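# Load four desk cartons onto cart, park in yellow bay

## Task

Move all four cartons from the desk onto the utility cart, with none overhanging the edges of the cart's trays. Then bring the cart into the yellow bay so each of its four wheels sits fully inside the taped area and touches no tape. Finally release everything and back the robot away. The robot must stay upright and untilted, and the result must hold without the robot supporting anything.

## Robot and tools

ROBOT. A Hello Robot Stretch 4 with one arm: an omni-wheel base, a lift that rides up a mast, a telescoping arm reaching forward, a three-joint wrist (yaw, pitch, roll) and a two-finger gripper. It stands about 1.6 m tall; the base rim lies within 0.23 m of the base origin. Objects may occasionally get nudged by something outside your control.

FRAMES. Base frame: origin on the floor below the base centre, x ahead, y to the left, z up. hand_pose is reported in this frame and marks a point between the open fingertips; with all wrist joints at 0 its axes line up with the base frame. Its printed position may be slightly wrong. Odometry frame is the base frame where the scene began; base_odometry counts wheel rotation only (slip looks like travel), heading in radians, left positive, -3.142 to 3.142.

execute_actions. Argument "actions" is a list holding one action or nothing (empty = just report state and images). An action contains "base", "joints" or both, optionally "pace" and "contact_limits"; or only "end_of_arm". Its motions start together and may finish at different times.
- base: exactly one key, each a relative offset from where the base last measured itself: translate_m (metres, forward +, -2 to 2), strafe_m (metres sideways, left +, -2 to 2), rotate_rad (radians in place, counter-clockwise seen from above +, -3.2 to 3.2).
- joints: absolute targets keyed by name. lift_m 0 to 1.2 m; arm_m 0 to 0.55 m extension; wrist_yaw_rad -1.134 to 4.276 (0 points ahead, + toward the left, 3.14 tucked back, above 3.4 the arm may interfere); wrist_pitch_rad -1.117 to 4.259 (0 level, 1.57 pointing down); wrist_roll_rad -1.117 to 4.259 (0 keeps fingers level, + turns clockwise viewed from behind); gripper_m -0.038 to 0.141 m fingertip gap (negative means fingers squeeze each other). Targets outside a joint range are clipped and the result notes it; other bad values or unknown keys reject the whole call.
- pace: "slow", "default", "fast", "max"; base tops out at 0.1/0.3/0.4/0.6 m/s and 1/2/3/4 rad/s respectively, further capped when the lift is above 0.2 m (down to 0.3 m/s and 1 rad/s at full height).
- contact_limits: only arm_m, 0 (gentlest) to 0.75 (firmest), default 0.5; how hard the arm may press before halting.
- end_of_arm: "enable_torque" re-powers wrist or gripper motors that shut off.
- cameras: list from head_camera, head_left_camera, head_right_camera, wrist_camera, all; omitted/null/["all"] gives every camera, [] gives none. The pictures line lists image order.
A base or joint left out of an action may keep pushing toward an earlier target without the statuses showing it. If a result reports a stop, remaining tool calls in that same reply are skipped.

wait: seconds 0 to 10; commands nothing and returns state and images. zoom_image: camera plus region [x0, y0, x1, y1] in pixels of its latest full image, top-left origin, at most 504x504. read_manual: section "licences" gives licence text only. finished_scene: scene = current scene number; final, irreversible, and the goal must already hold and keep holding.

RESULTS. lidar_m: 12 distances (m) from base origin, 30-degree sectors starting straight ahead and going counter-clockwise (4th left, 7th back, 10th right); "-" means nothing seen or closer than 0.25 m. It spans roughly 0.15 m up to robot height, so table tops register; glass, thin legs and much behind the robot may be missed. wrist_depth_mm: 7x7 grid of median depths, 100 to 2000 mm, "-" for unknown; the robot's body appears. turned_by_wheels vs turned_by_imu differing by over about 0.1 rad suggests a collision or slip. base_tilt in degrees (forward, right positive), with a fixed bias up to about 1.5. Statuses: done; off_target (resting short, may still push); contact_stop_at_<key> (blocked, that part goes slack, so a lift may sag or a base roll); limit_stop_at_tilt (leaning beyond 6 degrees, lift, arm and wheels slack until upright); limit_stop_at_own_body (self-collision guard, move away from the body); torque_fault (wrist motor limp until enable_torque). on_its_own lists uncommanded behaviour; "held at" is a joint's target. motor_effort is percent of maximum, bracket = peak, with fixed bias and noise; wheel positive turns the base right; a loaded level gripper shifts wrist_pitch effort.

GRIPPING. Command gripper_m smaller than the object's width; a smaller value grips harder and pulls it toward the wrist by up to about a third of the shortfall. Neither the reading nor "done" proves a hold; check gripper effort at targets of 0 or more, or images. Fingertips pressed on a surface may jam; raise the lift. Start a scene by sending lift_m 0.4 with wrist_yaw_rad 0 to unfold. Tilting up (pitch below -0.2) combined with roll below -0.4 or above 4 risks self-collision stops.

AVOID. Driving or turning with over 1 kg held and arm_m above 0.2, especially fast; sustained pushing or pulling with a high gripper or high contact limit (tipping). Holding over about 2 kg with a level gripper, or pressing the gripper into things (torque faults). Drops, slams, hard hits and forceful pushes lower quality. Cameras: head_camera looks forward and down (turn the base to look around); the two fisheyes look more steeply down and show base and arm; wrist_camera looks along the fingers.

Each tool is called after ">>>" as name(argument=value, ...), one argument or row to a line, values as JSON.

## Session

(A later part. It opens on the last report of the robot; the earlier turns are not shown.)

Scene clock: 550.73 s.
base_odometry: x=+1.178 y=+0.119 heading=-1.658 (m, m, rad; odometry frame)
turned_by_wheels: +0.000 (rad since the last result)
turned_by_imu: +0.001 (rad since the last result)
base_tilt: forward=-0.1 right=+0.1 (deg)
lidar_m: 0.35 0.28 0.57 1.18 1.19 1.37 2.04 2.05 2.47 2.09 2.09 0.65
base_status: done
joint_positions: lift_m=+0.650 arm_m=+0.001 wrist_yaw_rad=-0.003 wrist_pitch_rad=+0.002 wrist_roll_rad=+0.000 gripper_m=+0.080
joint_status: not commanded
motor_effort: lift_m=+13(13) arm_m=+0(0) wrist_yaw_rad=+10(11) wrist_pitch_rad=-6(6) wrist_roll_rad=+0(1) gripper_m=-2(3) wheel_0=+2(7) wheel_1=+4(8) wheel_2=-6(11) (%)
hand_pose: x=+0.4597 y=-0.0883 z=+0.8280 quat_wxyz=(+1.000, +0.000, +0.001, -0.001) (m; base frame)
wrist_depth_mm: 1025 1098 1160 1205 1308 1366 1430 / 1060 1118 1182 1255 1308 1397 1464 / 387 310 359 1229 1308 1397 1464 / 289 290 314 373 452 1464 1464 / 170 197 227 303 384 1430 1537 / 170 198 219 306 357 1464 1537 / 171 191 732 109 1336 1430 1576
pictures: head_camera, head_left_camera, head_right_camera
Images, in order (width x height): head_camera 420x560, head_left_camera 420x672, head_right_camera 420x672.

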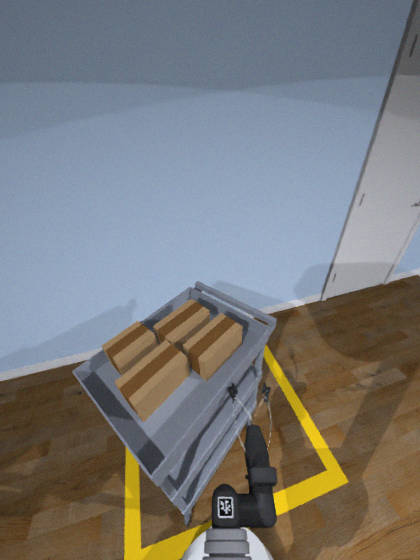

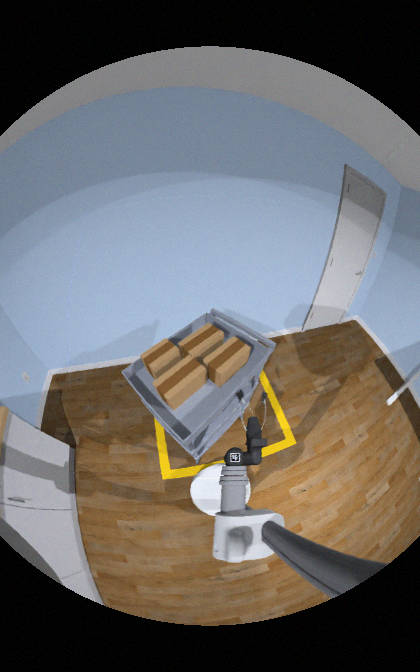

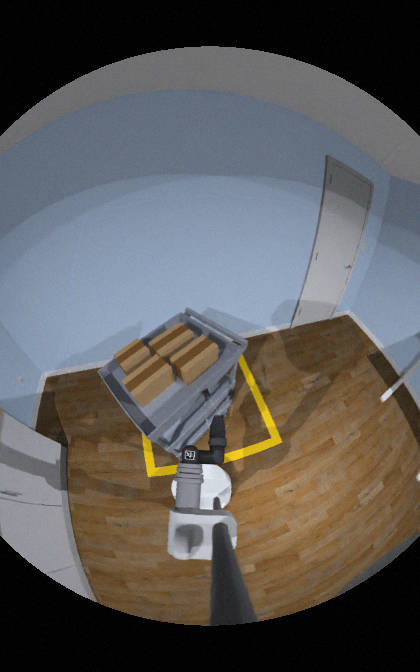

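>>> execute_actions(
  actions=[
    {"base":{"translate_m":-0.1}},
  ],
  cameras=[],
)

>>> execute_actions(
  actions=[
    {"base":{"strafe_m":0.75}},
  ],
  cameras=[],
)

>>> execute_actions(
  actions=[
    {"base":{"translate_m":0.6}},
  ],
  cameras=[],
)

>>> execute_actions(
  actions=[
    {"base":{"rotate_rad":-1.52}},
  ],
  cameras=["head_camera","head_left_camera"],
)

Scene clock: 560.47 s.
base_odometry: x=+1.187 y=+0.218 heading=-1.658 (m, m, rad; odometry frame)
turned_by_wheels: +0.000 (rad since the last result)
turned_by_imu: +0.001 (rad since the last result)
base_tilt: forward=-0.3 right=+0.2 (deg)
lidar_m: 0.43 0.34 1.69 1.16 1.17 1.34 1.91 1.93 2.56 2.12 2.15 0.78
base_status: done
joint_positions: lift_m=+0.650 arm_m=+0.001 wrist_yaw_rad=+0.000 wrist_pitch_rad=+0.002 wrist_roll_rad=+0.000 gripper_m=+0.080
joint_status: not commanded
motor_effort: lift_m=+13(13) arm_m=+0(0) wrist_yaw_rad=+2(10) wrist_pitch_rad=-5(6) wrist_roll_rad=-1(1) gripper_m=-1(3) wheel_0=-1(5) wheel_1=-1(4) wheel_2=+0(11) (%)
hand_pose: x=+0.4599 y=-0.0875 z=+0.8280 quat_wxyz=(+1.000, +0.000, +0.001, +0.000) (m; base frame)
wrist_depth_mm: 1118 1182 1255 1281 1397 1464 1537 / 1138 1182 1255 1308 1397 1464 1576 / 1118 1182 1229 1308 1397 1537 1537 / 336 384 343 424 591 1537 1618 / 224 260 297 399 535 1537 1661 / 224 262 202 1366 544 1537 1661 / 640 715 798 109 1464 1576 1708
pictures: none
No camera images: the call's "cameras" was empty. Leave "cameras" out to get every camera's image.

Scene clock: 564.30 s.
base_odometry: x=+1.934 y=+0.152 heading=-1.659 (m, m, rad; odometry frame)
turned_by_wheels: +0.000 (rad since the last result)
turned_by_imu: +0.000 (rad since the last result)
base_tilt: forward=-0.1 right=+0.0 (deg)
lidar_m: 0.52 1.27 0.50 0.42 0.42 0.50 0.89 2.21 2.45 2.87 0.89 0.57
base_status: done
joint_positions: lift_m=+0.650 arm_m=+0.001 wrist_yaw_rad=+0.000 wrist_pitch_rad=+0.002 wrist_roll_rad=+0.000 gripper_m=+0.080
joint_status: not commanded
motor_effort: lift_m=+14(14) arm_m=+0(0) wrist_yaw_rad=+2(58) wrist_pitch_rad=-5(6) wrist_roll_rad=-1(1) gripper_m=-3(3) wheel_0=+0(15) wheel_1=+1(8) wheel_2=-4(6) (%)
hand_pose: x=+0.4599 y=-0.0874 z=+0.8279 quat_wxyz=(+1.000, +0.000, +0.001, +0.000) (m; base frame)
wrist_depth_mm: 931 991 1025 1098 1182 1255 1336 / 931 991 1060 1098 1182 1255 1308 / 960 1008 1060 1118 1160 1229 1336 / 976 1008 1078 480 484 488 430 / 976 1025 1060 330 334 342 349 / 976 1025 202 338 334 831 1397 / 991 1025 1098 109 820 788 778
pictures: none
No camera images: the call's "cameras" was empty. Leave "cameras" out to get every camera's image.

Scene clock: 568.37 s.
base_odometry: x=+1.881 y=-0.445 heading=-1.659 (m, m, rad; odometry frame)
turned_by_wheels: +0.000 (rad since the last result)
turned_by_imu: +0.294 (rad since the last result)
base_tilt: forward=-0.1 right=+0.0 (deg)
lidar_m: 0.70 0.75 1.02 0.87 0.49 0.66 2.03 2.82 2.97 0.51 0.42 0.40
base_status: done
joint_positions: lift_m=+0.650 arm_m=+0.000 wrist_yaw_rad=+0.000 wrist_pitch_rad=+0.002 wrist_roll_rad=+0.000 gripper_m=+0.080
joint_status: not commanded
motor_effort: lift_m=+18(20) arm_m=+1(19) wrist_yaw_rad=+1(82) wrist_pitch_rad=-6(43) wrist_roll_rad=-1(1) gripper_m=-4(2) wheel_0=-1(14) wheel_1=+2(20) wheel_2=-1(23) (%)
hand_pose: x=+0.4598 y=-0.0874 z=+0.8275 quat_wxyz=(+1.000, +0.000, +0.001, +0.000) (m; base frame)
wrist_depth_mm: 504 492 492 488 484 477 477 / 508 500 492 496 488 484 477 / 512 508 504 496 492 484 484 / 521 512 500 500 496 492 488 / 525 517 512 508 500 496 492 / 525 521 201 512 504 500 496 / 535 530 525 109 508 508 504
pictures: none
No camera images: the call's "cameras" was empty. Leave "cameras" out to get every camera's image.

Scene clock: 570.40 s.
torque_fault: wrist_yaw_rad switched itself off since the last result.
base_odometry: x=+1.881 y=-0.445 heading=+3.105 (m, m, rad; odometry frame)
turned_by_wheels: -1.519 (rad since the last result)
turned_by_imu: -1.543 (rad since the last result)
base_tilt: forward=-0.2 right=+0.1 (deg)
lidar_m: 0.89 0.92 0.71 0.68 0.77 1.07 0.76 0.50 0.68 2.76 2.84 2.95
base_status: done
joint_positions: lift_m=+0.650 arm_m=+0.000 wrist_yaw_rad=+0.465 wrist_pitch_rad=+0.002 wrist_roll_rad=+0.000 gripper_m=+0.080
joint_status: not commanded
on_its_own: wrist_yaw_rad is off since a torque_fault, until you send "end_of_arm": "enable_torque" (your +0.000 is given up)
motor_effort: lift_m=+18(18) arm_m=+0(1) wrist_yaw_rad=+1(98) wrist_pitch_rad=-6(6) wrist_roll_rad=+0(1) gripper_m=-4(1) wheel_0=+2(34) wheel_1=+3(18) wheel_2=+2(19) (%)
hand_pose: x=+0.4684 y=+0.0512 z=+0.8275 quat_wxyz=(+0.973, +0.000, +0.001, +0.230) (m; base frame)
wrist_depth_mm: 683 809 1025 1397 - - - / 683 820 1042 1430 - - - / 691 831 1060 1366 - - - / 707 842 1060 723 668 634 - / 707 831 1008 1430 1863 1160 - / 707 842 201 1078 991 609 - / 707 820 1078 109 866 640 1756
pictures: head_camera, head_left_camera
Images, in order (width x height): head_camera 420x560, head_left_camera 420x672.

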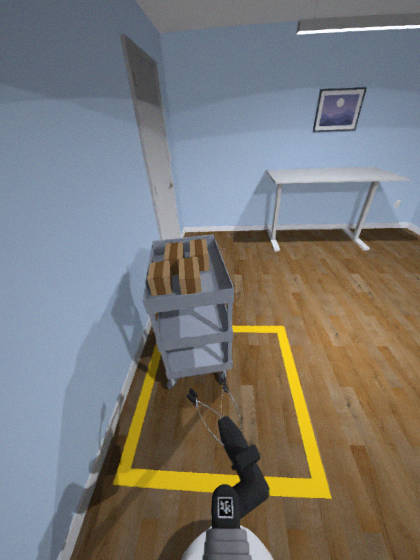

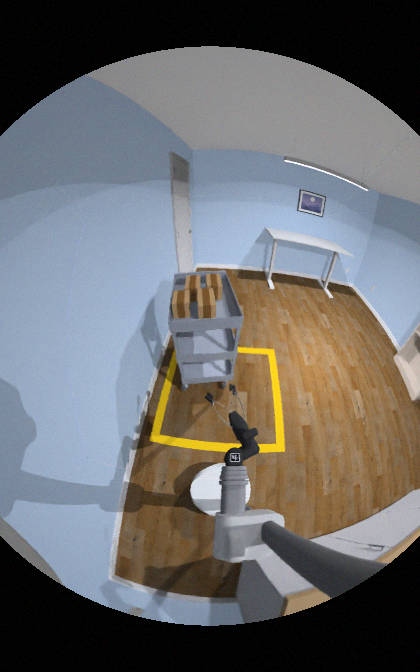

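>>> execute_actions(
  actions=[
    {"end_of_arm":"enable_torque"},
  ],
  cameras=[],
)

>>> execute_actions(
  actions=[
    {"base":{"strafe_m":0.22},"joints":{"lift_m":1.1,"wrist_yaw_rad":0}},
  ],
  cameras=[],
)

>>> execute_actions(
  actions=[
    {"joints":{"wrist_pitch_rad":1.57,"wrist_roll_rad":0,"gripper_m":0.0,"arm_m":0.45}},
  ],
  cameras=["wrist_camera","head_camera"],
)

Scene clock: 582.50 s.
base_odometry: x=+1.881 y=-0.445 heading=+3.105 (m, m, rad; odometry frame)
turned_by_wheels: +0.000 (rad since the last result)
turned_by_imu: +0.001 (rad since the last result)
base_tilt: forward=-0.2 right=+0.0 (deg)
lidar_m: 0.97 1.00 0.75 0.71 0.76 1.09 0.73 0.49 0.71 2.78 2.85 2.93
base_status: not commanded
joint_positions: lift_m=+0.650 arm_m=+0.000 wrist_yaw_rad=+0.465 wrist_pitch_rad=+0.002 wrist_roll_rad=+0.000 gripper_m=+0.080
joint_status: not commanded
end_of_arm: enable_torque: each motor that was off is on again
on_its_own: wrist_yaw_rad is held at +0.465, not at your +0.000, since a torque_fault
motor_effort: lift_m=+18(18) arm_m=+1(1) wrist_yaw_rad=+1(2) wrist_pitch_rad=-6(6) wrist_roll_rad=+0(1) gripper_m=-4(3) wheel_0=+2(2) wheel_1=+3(3) wheel_2=+2(2) (%)
hand_pose: x=+0.4684 y=+0.0512 z=+0.8275 quat_wxyz=(+0.973, +0.000, +0.001, +0.230) (m; base frame)
wrist_depth_mm: 683 809 1042 1430 - - - / 691 831 1042 1430 - - - / 691 831 1060 1430 - - - / 707 831 1078 1336 750 723 - / 699 854 991 1430 - - - / 699 842 202 1281 991 1060 - / 699 809 1078 109 768 741 1576
pictures: none
No camera images: the call's "cameras" was empty. Leave "cameras" out to get every camera's image.

Scene clock: 585.27 s.
base_odometry: x=+1.873 y=-0.665 heading=+3.105 (m, m, rad; odometry frame)
turned_by_wheels: +0.000 (rad since the last result)
turned_by_imu: +0.001 (rad since the last result)
base_tilt: forward=-0.1 right=+0.1 (deg)
lidar_m: 0.95 0.70 0.52 0.47 0.53 0.77 1.08 0.65 0.68 2.26 3.12 1.11
base_status: done
joint_positions: lift_m=+1.100 arm_m=+0.000 wrist_yaw_rad=+0.000 wrist_pitch_rad=+0.002 wrist_roll_rad=+0.000 gripper_m=+0.080
joint_status: all done
motor_effort: lift_m=+22(21) arm_m=+1(0) wrist_yaw_rad=+1(6) wrist_pitch_rad=-6(6) wrist_roll_rad=+0(1) gripper_m=-2(3) wheel_0=-1(10) wheel_1=+2(14) wheel_2=+0(2) (%)
hand_pose: x=+0.4598 y=-0.0874 z=+1.2772 quat_wxyz=(+1.000, +0.000, +0.001, +0.000) (m; base frame)
wrist_depth_mm: 750 1025 1808 - - - - / 750 1042 1863 - - - - / 750 1078 1863 - - - - / 768 1078 1863 - - - - / 768 1078 1537 - - - - / 759 1078 202 1182 1138 - - / 759 991 1430 109 1078 - -
pictures: none
No camera images: the call's "cameras" was empty. Leave "cameras" out to get every camera's image.

Scene clock: 587.67 s.
base_odometry: x=+1.873 y=-0.665 heading=+3.105 (m, m, rad; odometry frame)
turned_by_wheels: +0.000 (rad since the last result)
turned_by_imu: +0.001 (rad since the last result)
base_tilt: forward=-0.1 right=+0.0 (deg)
lidar_m: 0.95 0.70 0.49 0.47 0.52 0.78 1.09 0.64 0.66 2.23 3.10 1.12
base_status: not commanded
joint_positions: lift_m=+1.100 arm_m=+0.449 wrist_yaw_rad=+0.000 wrist_pitch_rad=+1.570 wrist_roll_rad=+0.000 gripper_m=+0.000
joint_status: all done
motor_effort: lift_m=+22(22) arm_m=+4(4) wrist_yaw_rad=+1(2) wrist_pitch_rad=+1(5) wrist_roll_rad=+0(4) gripper_m=-5(7) wheel_0=-1(1) wheel_1=+2(2) wheel_2=+0(0) (%)
hand_pose: x=+0.6204 y=-0.0874 z=+0.9894 quat_wxyz=(+0.707, +0.000, +0.707, +0.000) (m; base frame)
wrist_depth_mm: 732 1025 1182 1042 1160 1138 1138 / 750 1078 1205 1182 1182 1160 1160 / 759 1098 1205 1229 1205 1182 1160 / 768 1118 1255 1205 1182 1182 1182 / 778 1118 1229 1205 1205 1182 1182 / 788 1138 1229 208 187 1205 1205 / 788 1060 1281 109 1229 1229 1205
pictures: head_camera, wrist_camera
Images, in order (width x height): head_camera 420x560, wrist_camera 616x392.

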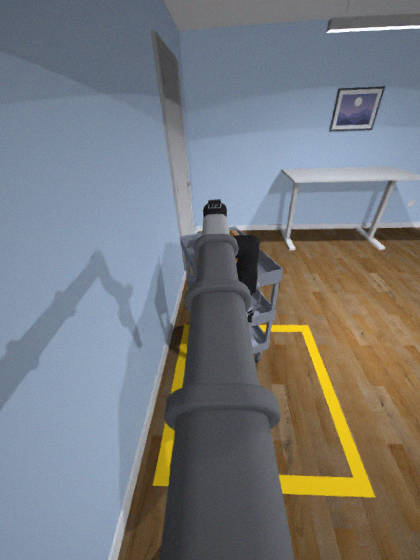

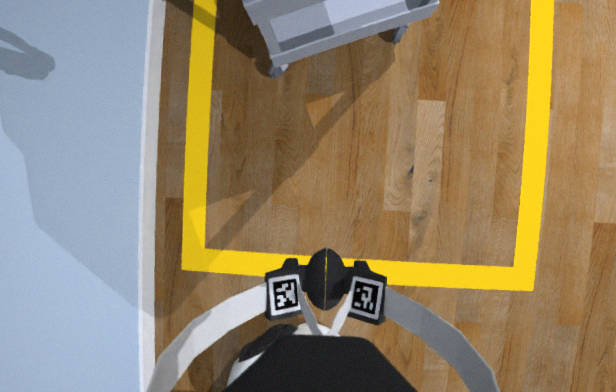

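>>> execute_actions(
  actions=[
    {"base":{"translate_m":0.5}},
  ],
  cameras=["wrist_camera"],
)

Scene clock: 596.87 s.
base_odometry: x=+1.374 y=-0.647 heading=+3.106 (m, m, rad; odometry frame)
turned_by_wheels: +0.000 (rad since the last result)
turned_by_imu: +0.001 (rad since the last result)
base_tilt: forward=-0.1 right=+0.0 (deg)
lidar_m: 0.41 0.67 0.50 0.45 0.51 0.70 1.57 1.07 1.45 2.96 3.34 0.55
base_status: done
joint_positions: lift_m=+1.100 arm_m=+0.449 wrist_yaw_rad=+0.000 wrist_pitch_rad=+1.570 wrist_roll_rad=+0.000 gripper_m=+0.000
joint_status: not commanded
motor_effort: lift_m=+22(22) arm_m=+5(4) wrist_yaw_rad=+1(1) wrist_pitch_rad=+1(1) wrist_roll_rad=+0(0) gripper_m=-7(7) wheel_0=+4(6) wheel_1=+3(9) wheel_2=-2(12) (%)
hand_pose: x=+0.6204 y=-0.0874 z=+0.9894 quat_wxyz=(+0.707, +0.000, +0.707, +0.000) (m; base frame)
wrist_depth_mm: 397 421 304 296 294 402 353 / 683 334 375 298 296 407 368 / 732 307 314 301 298 410 394 / 741 312 307 304 300 413 404 / 750 314 310 306 303 415 399 / 759 891 418 206 187 1205 1205 / 759 1008 382 109 1205 1205 1205
pictures: wrist_camera
Images, in order (width x height): wrist_camera 616x392.

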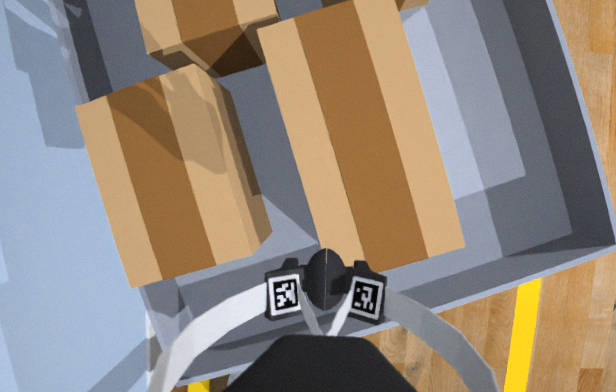

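>>> execute_actions(
  actions=[
    {"joints":{"arm_m":0.39}},
  ],
  cameras=[],
)

>>> execute_actions(
  actions=[
    {"joints":{"lift_m":0.96},"pace":"slow"},
  ],
  cameras=[],
)

>>> execute_actions(
  actions=[
    {"base":{"translate_m":-0.45},"pace":"slow"},
  ],
  cameras=["head_left_camera","head_right_camera","wrist_camera"],
)

Scene clock: 605.47 s.
base_odometry: x=+1.374 y=-0.647 heading=+3.106 (m, m, rad; odometry frame)
turned_by_wheels: +0.000 (rad since the last result)
turned_by_imu: +0.001 (rad since the last result)
base_tilt: forward=-0.2 right=-0.1 (deg)
lidar_m: 0.46 0.64 0.46 0.46 0.49 0.72 1.59 1.05 1.44 2.95 3.37 0.55
base_status: not commanded
joint_positions: lift_m=+1.100 arm_m=+0.391 wrist_yaw_rad=+0.000 wrist_pitch_rad=+1.570 wrist_roll_rad=+0.000 gripper_m=+0.000
joint_status: all done
motor_effort: lift_m=+22(22) arm_m=-5(4) wrist_yaw_rad=+2(1) wrist_pitch_rad=+0(1) wrist_roll_rad=+0(0) gripper_m=-8(7) wheel_0=+3(4) wheel_1=+3(3) wheel_2=-2(2) (%)
hand_pose: x=+0.5619 y=-0.0874 z=+0.9894 quat_wxyz=(+0.707, +0.000, +0.707, +0.000) (m; base frame)
wrist_depth_mm: 676 301 355 296 291 399 368 / 723 304 304 298 294 404 389 / 741 309 304 418 298 407 402 / 750 312 424 424 415 413 410 / 750 891 433 424 418 1205 1182 / 759 1025 389 207 187 1205 1182 / 759 1025 1060 109 1205 1205 1229
pictures: none
No camera images: the call's "cameras" was empty. Leave "cameras" out to get every camera's image.

Scene clock: 607.43 s.
base_odometry: x=+1.374 y=-0.647 heading=+3.106 (m, m, rad; odometry frame)
turned_by_wheels: +0.000 (rad since the last result)
turned_by_imu: +0.001 (rad since the last result)
base_tilt: forward=-0.3 right=+0.1 (deg)
lidar_m: 0.46 0.66 0.48 0.45 0.50 0.71 1.57 1.05 1.43 2.93 3.36 0.54
base_status: not commanded
joint_positions: lift_m=+0.960 arm_m=+0.391 wrist_yaw_rad=+0.000 wrist_pitch_rad=+1.570 wrist_roll_rad=+0.000 gripper_m=+0.000
joint_status: all done
motor_effort: lift_m=+13(23) arm_m=-5(5) wrist_yaw_rad=+1(2) wrist_pitch_rad=+0(0) wrist_roll_rad=+0(0) gripper_m=-5(4) wheel_0=+4(4) wheel_1=+3(3) wheel_2=-2(2) (%)
hand_pose: x=+0.5619 y=-0.0874 z=+0.8501 quat_wxyz=(+0.707, +0.000, +0.707, +0.000) (m; base frame)
wrist_depth_mm: 165 164 277 160 158 156 265 / 166 165 278 161 159 158 156 / 168 167 244 163 160 159 158 / 170 168 285 283 162 160 273 / 235 291 287 285 281 278 244 / 244 294 290 207 188 233 1042 / 699 262 242 109 1098 1078 1060
pictures: none
No camera images: the call's "cameras" was empty. Leave "cameras" out to get every camera's image.

Scene clock: 613.23 s.
base_odometry: x=+1.823 y=-0.663 heading=+3.105 (m, m, rad; odometry frame)
turned_by_wheels: +0.000 (rad since the last result)
turned_by_imu: +0.003 (rad since the last result)
base_tilt: forward=-0.2 right=+0.0 (deg)
lidar_m: 0.52 0.68 0.51 0.45 0.51 0.75 1.14 0.68 0.76 2.98 3.11 0.57
base_status: done
joint_positions: lift_m=+0.960 arm_m=+0.391 wrist_yaw_rad=+0.002 wrist_pitch_rad=+1.566 wrist_roll_rad=+0.000 gripper_m=+0.000
joint_status: not commanded
motor_effort: lift_m=+13(13) arm_m=-4(5) wrist_yaw_rad=-3(19) wrist_pitch_rad=+13(50) wrist_roll_rad=+0(1) gripper_m=-7(6) wheel_0=-5(8) wheel_1=-5(5) wheel_2=+5(14) (%)
hand_pose: x=+0.5633 y=-0.0874 z=+0.8501 quat_wxyz=(+0.709, -0.001, +0.705, +0.001) (m; base frame)
wrist_depth_mm: 732 216 163 161 160 224 - / 750 931 164 163 274 272 270 / 778 1060 215 282 276 274 272 / 778 1078 283 282 281 274 263 / 778 1078 1098 278 268 1060 1042 / 798 1118 1098 205 188 1060 1060 / 798 1025 976 109 1098 1060 1078
pictures: head_left_camera, head_right_camera, wrist_camera
Images, in order (width x height): head_left_camera 420x672, head_right_camera 420x672, wrist_camera 616x392.

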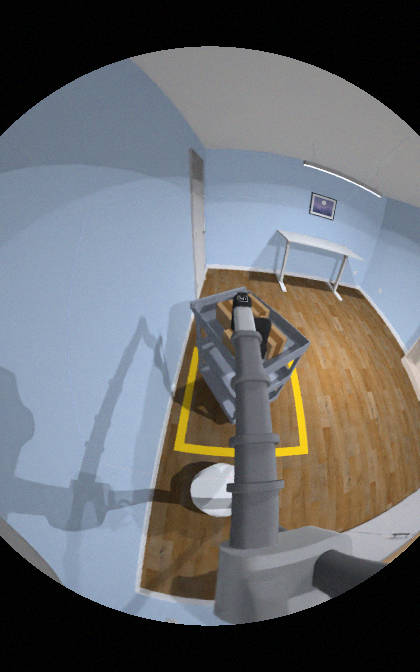

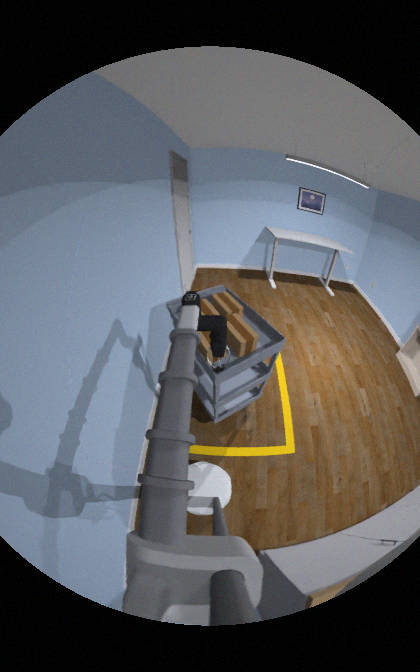

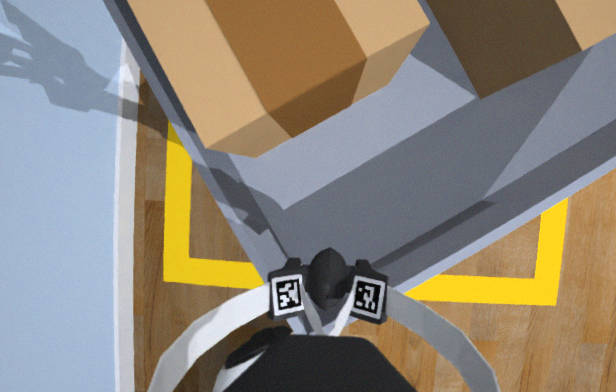

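>>> execute_actions(
  actions=[
    {"joints":{"lift_m":1.15}},
  ],
  cameras=[],
)

>>> execute_actions(
  actions=[
    {"base":{"translate_m":-0.5},"joints":{"arm_m":0}},
  ],
  cameras=["head_camera","head_right_camera"],
)

Scene clock: 619.50 s.
base_odometry: x=+1.823 y=-0.663 heading=+3.105 (m, m, rad; odometry frame)
turned_by_wheels: +0.000 (rad since the last result)
turned_by_imu: +0.002 (rad since the last result)
base_tilt: forward=-0.1 right=+0.1 (deg)
lidar_m: 0.51 0.70 0.50 0.47 0.53 0.74 1.14 0.68 0.76 2.98 3.10 0.57
base_status: not commanded
joint_positions: lift_m=+1.150 arm_m=+0.391 wrist_yaw_rad=+0.000 wrist_pitch_rad=+1.570 wrist_roll_rad=+0.000 gripper_m=+0.000
joint_status: all done
motor_effort: lift_m=+22(24) arm_m=-5(5) wrist_yaw_rad=+1(3) wrist_pitch_rad=+1(15) wrist_roll_rad=+0(0) gripper_m=-6(6) wheel_0=-4(6) wheel_1=-3(5) wheel_2=+4(5) (%)
hand_pose: x=+0.5620 y=-0.0874 z=+1.0393 quat_wxyz=(+0.707, +0.000, +0.707, +0.000) (m; base frame)
wrist_depth_mm: 741 1025 349 345 377 338 442 / 741 1060 421 345 421 342 445 / 768 1078 1255 366 462 452 1229 / 768 1098 1308 469 469 1255 1229 / 788 1118 1281 473 1255 1255 1229 / 798 1138 1160 207 187 1255 1229 / 788 1042 1078 109 1281 1281 1255
pictures: none
No camera images: the call's "cameras" was empty. Leave "cameras" out to get every camera's image.

Scene clock: 622.63 s.
base_odometry: x=+2.323 y=-0.681 heading=+3.105 (m, m, rad; odometry frame)
turned_by_wheels: +0.000 (rad since the last result)
turned_by_imu: +0.002 (rad since the last result)
base_tilt: forward=+0.0 right=+0.0 (deg)
lidar_m: 1.01 0.73 0.52 0.50 0.55 0.68 0.64 0.58 0.41 0.41 3.13 1.16
base_status: done
joint_positions: lift_m=+1.150 arm_m=+0.001 wrist_yaw_rad=+0.000 wrist_pitch_rad=+1.570 wrist_roll_rad=+0.000 gripper_m=+0.000
joint_status: all done
motor_effort: lift_m=+22(22) arm_m=-5(3) wrist_yaw_rad=+2(0) wrist_pitch_rad=+0(1) wrist_roll_rad=-1(0) gripper_m=-5(6) wheel_0=-3(8) wheel_1=-3(11) wheel_2=+2(13) (%)
hand_pose: x=+0.1719 y=-0.0874 z=+1.0394 quat_wxyz=(+0.707, +0.000, +0.707, +0.000) (m; base frame)
wrist_depth_mm: 788 1098 1229 1229 1205 1205 1205 / 798 1138 1255 1255 1229 1205 1182 / 831 1138 1255 1255 1229 1229 1205 / 831 1182 1281 1060 1255 1281 1205 / 854 1205 1255 1060 1255 1229 1229 / 842 1229 1308 207 187 842 768 / 854 1160 1308 109 1255 647 559
pictures: head_camera, head_right_camera
Images, in order (width x height): head_camera 420x560, head_right_camera 420x672.

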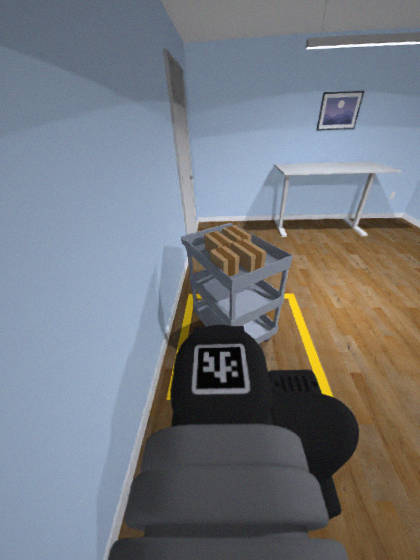

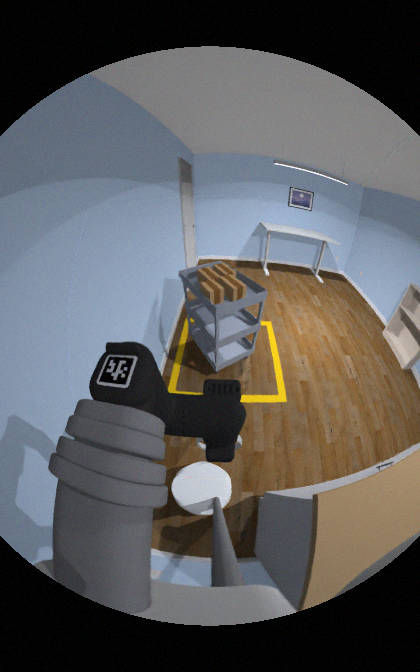

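>>> zoom_image(
  camera="head_right_camera",
  region=[140, 250, 320, 420],
)

Region (140, 250, 320, 420) of head_right_camera's 420x672 image, scaled by 2.800, with more detail than that image has.

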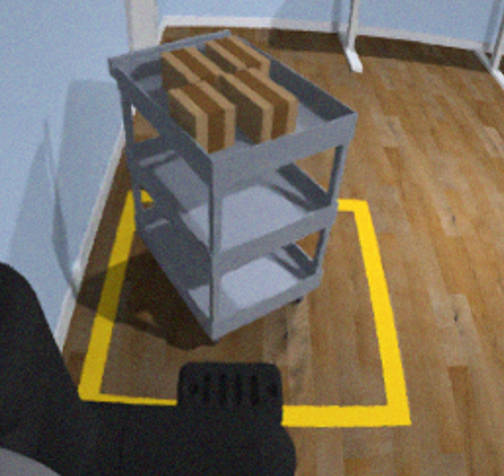

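Looks inside.

>>> finished_scene(
  scene=2,
)

The scene is finished: the task was done.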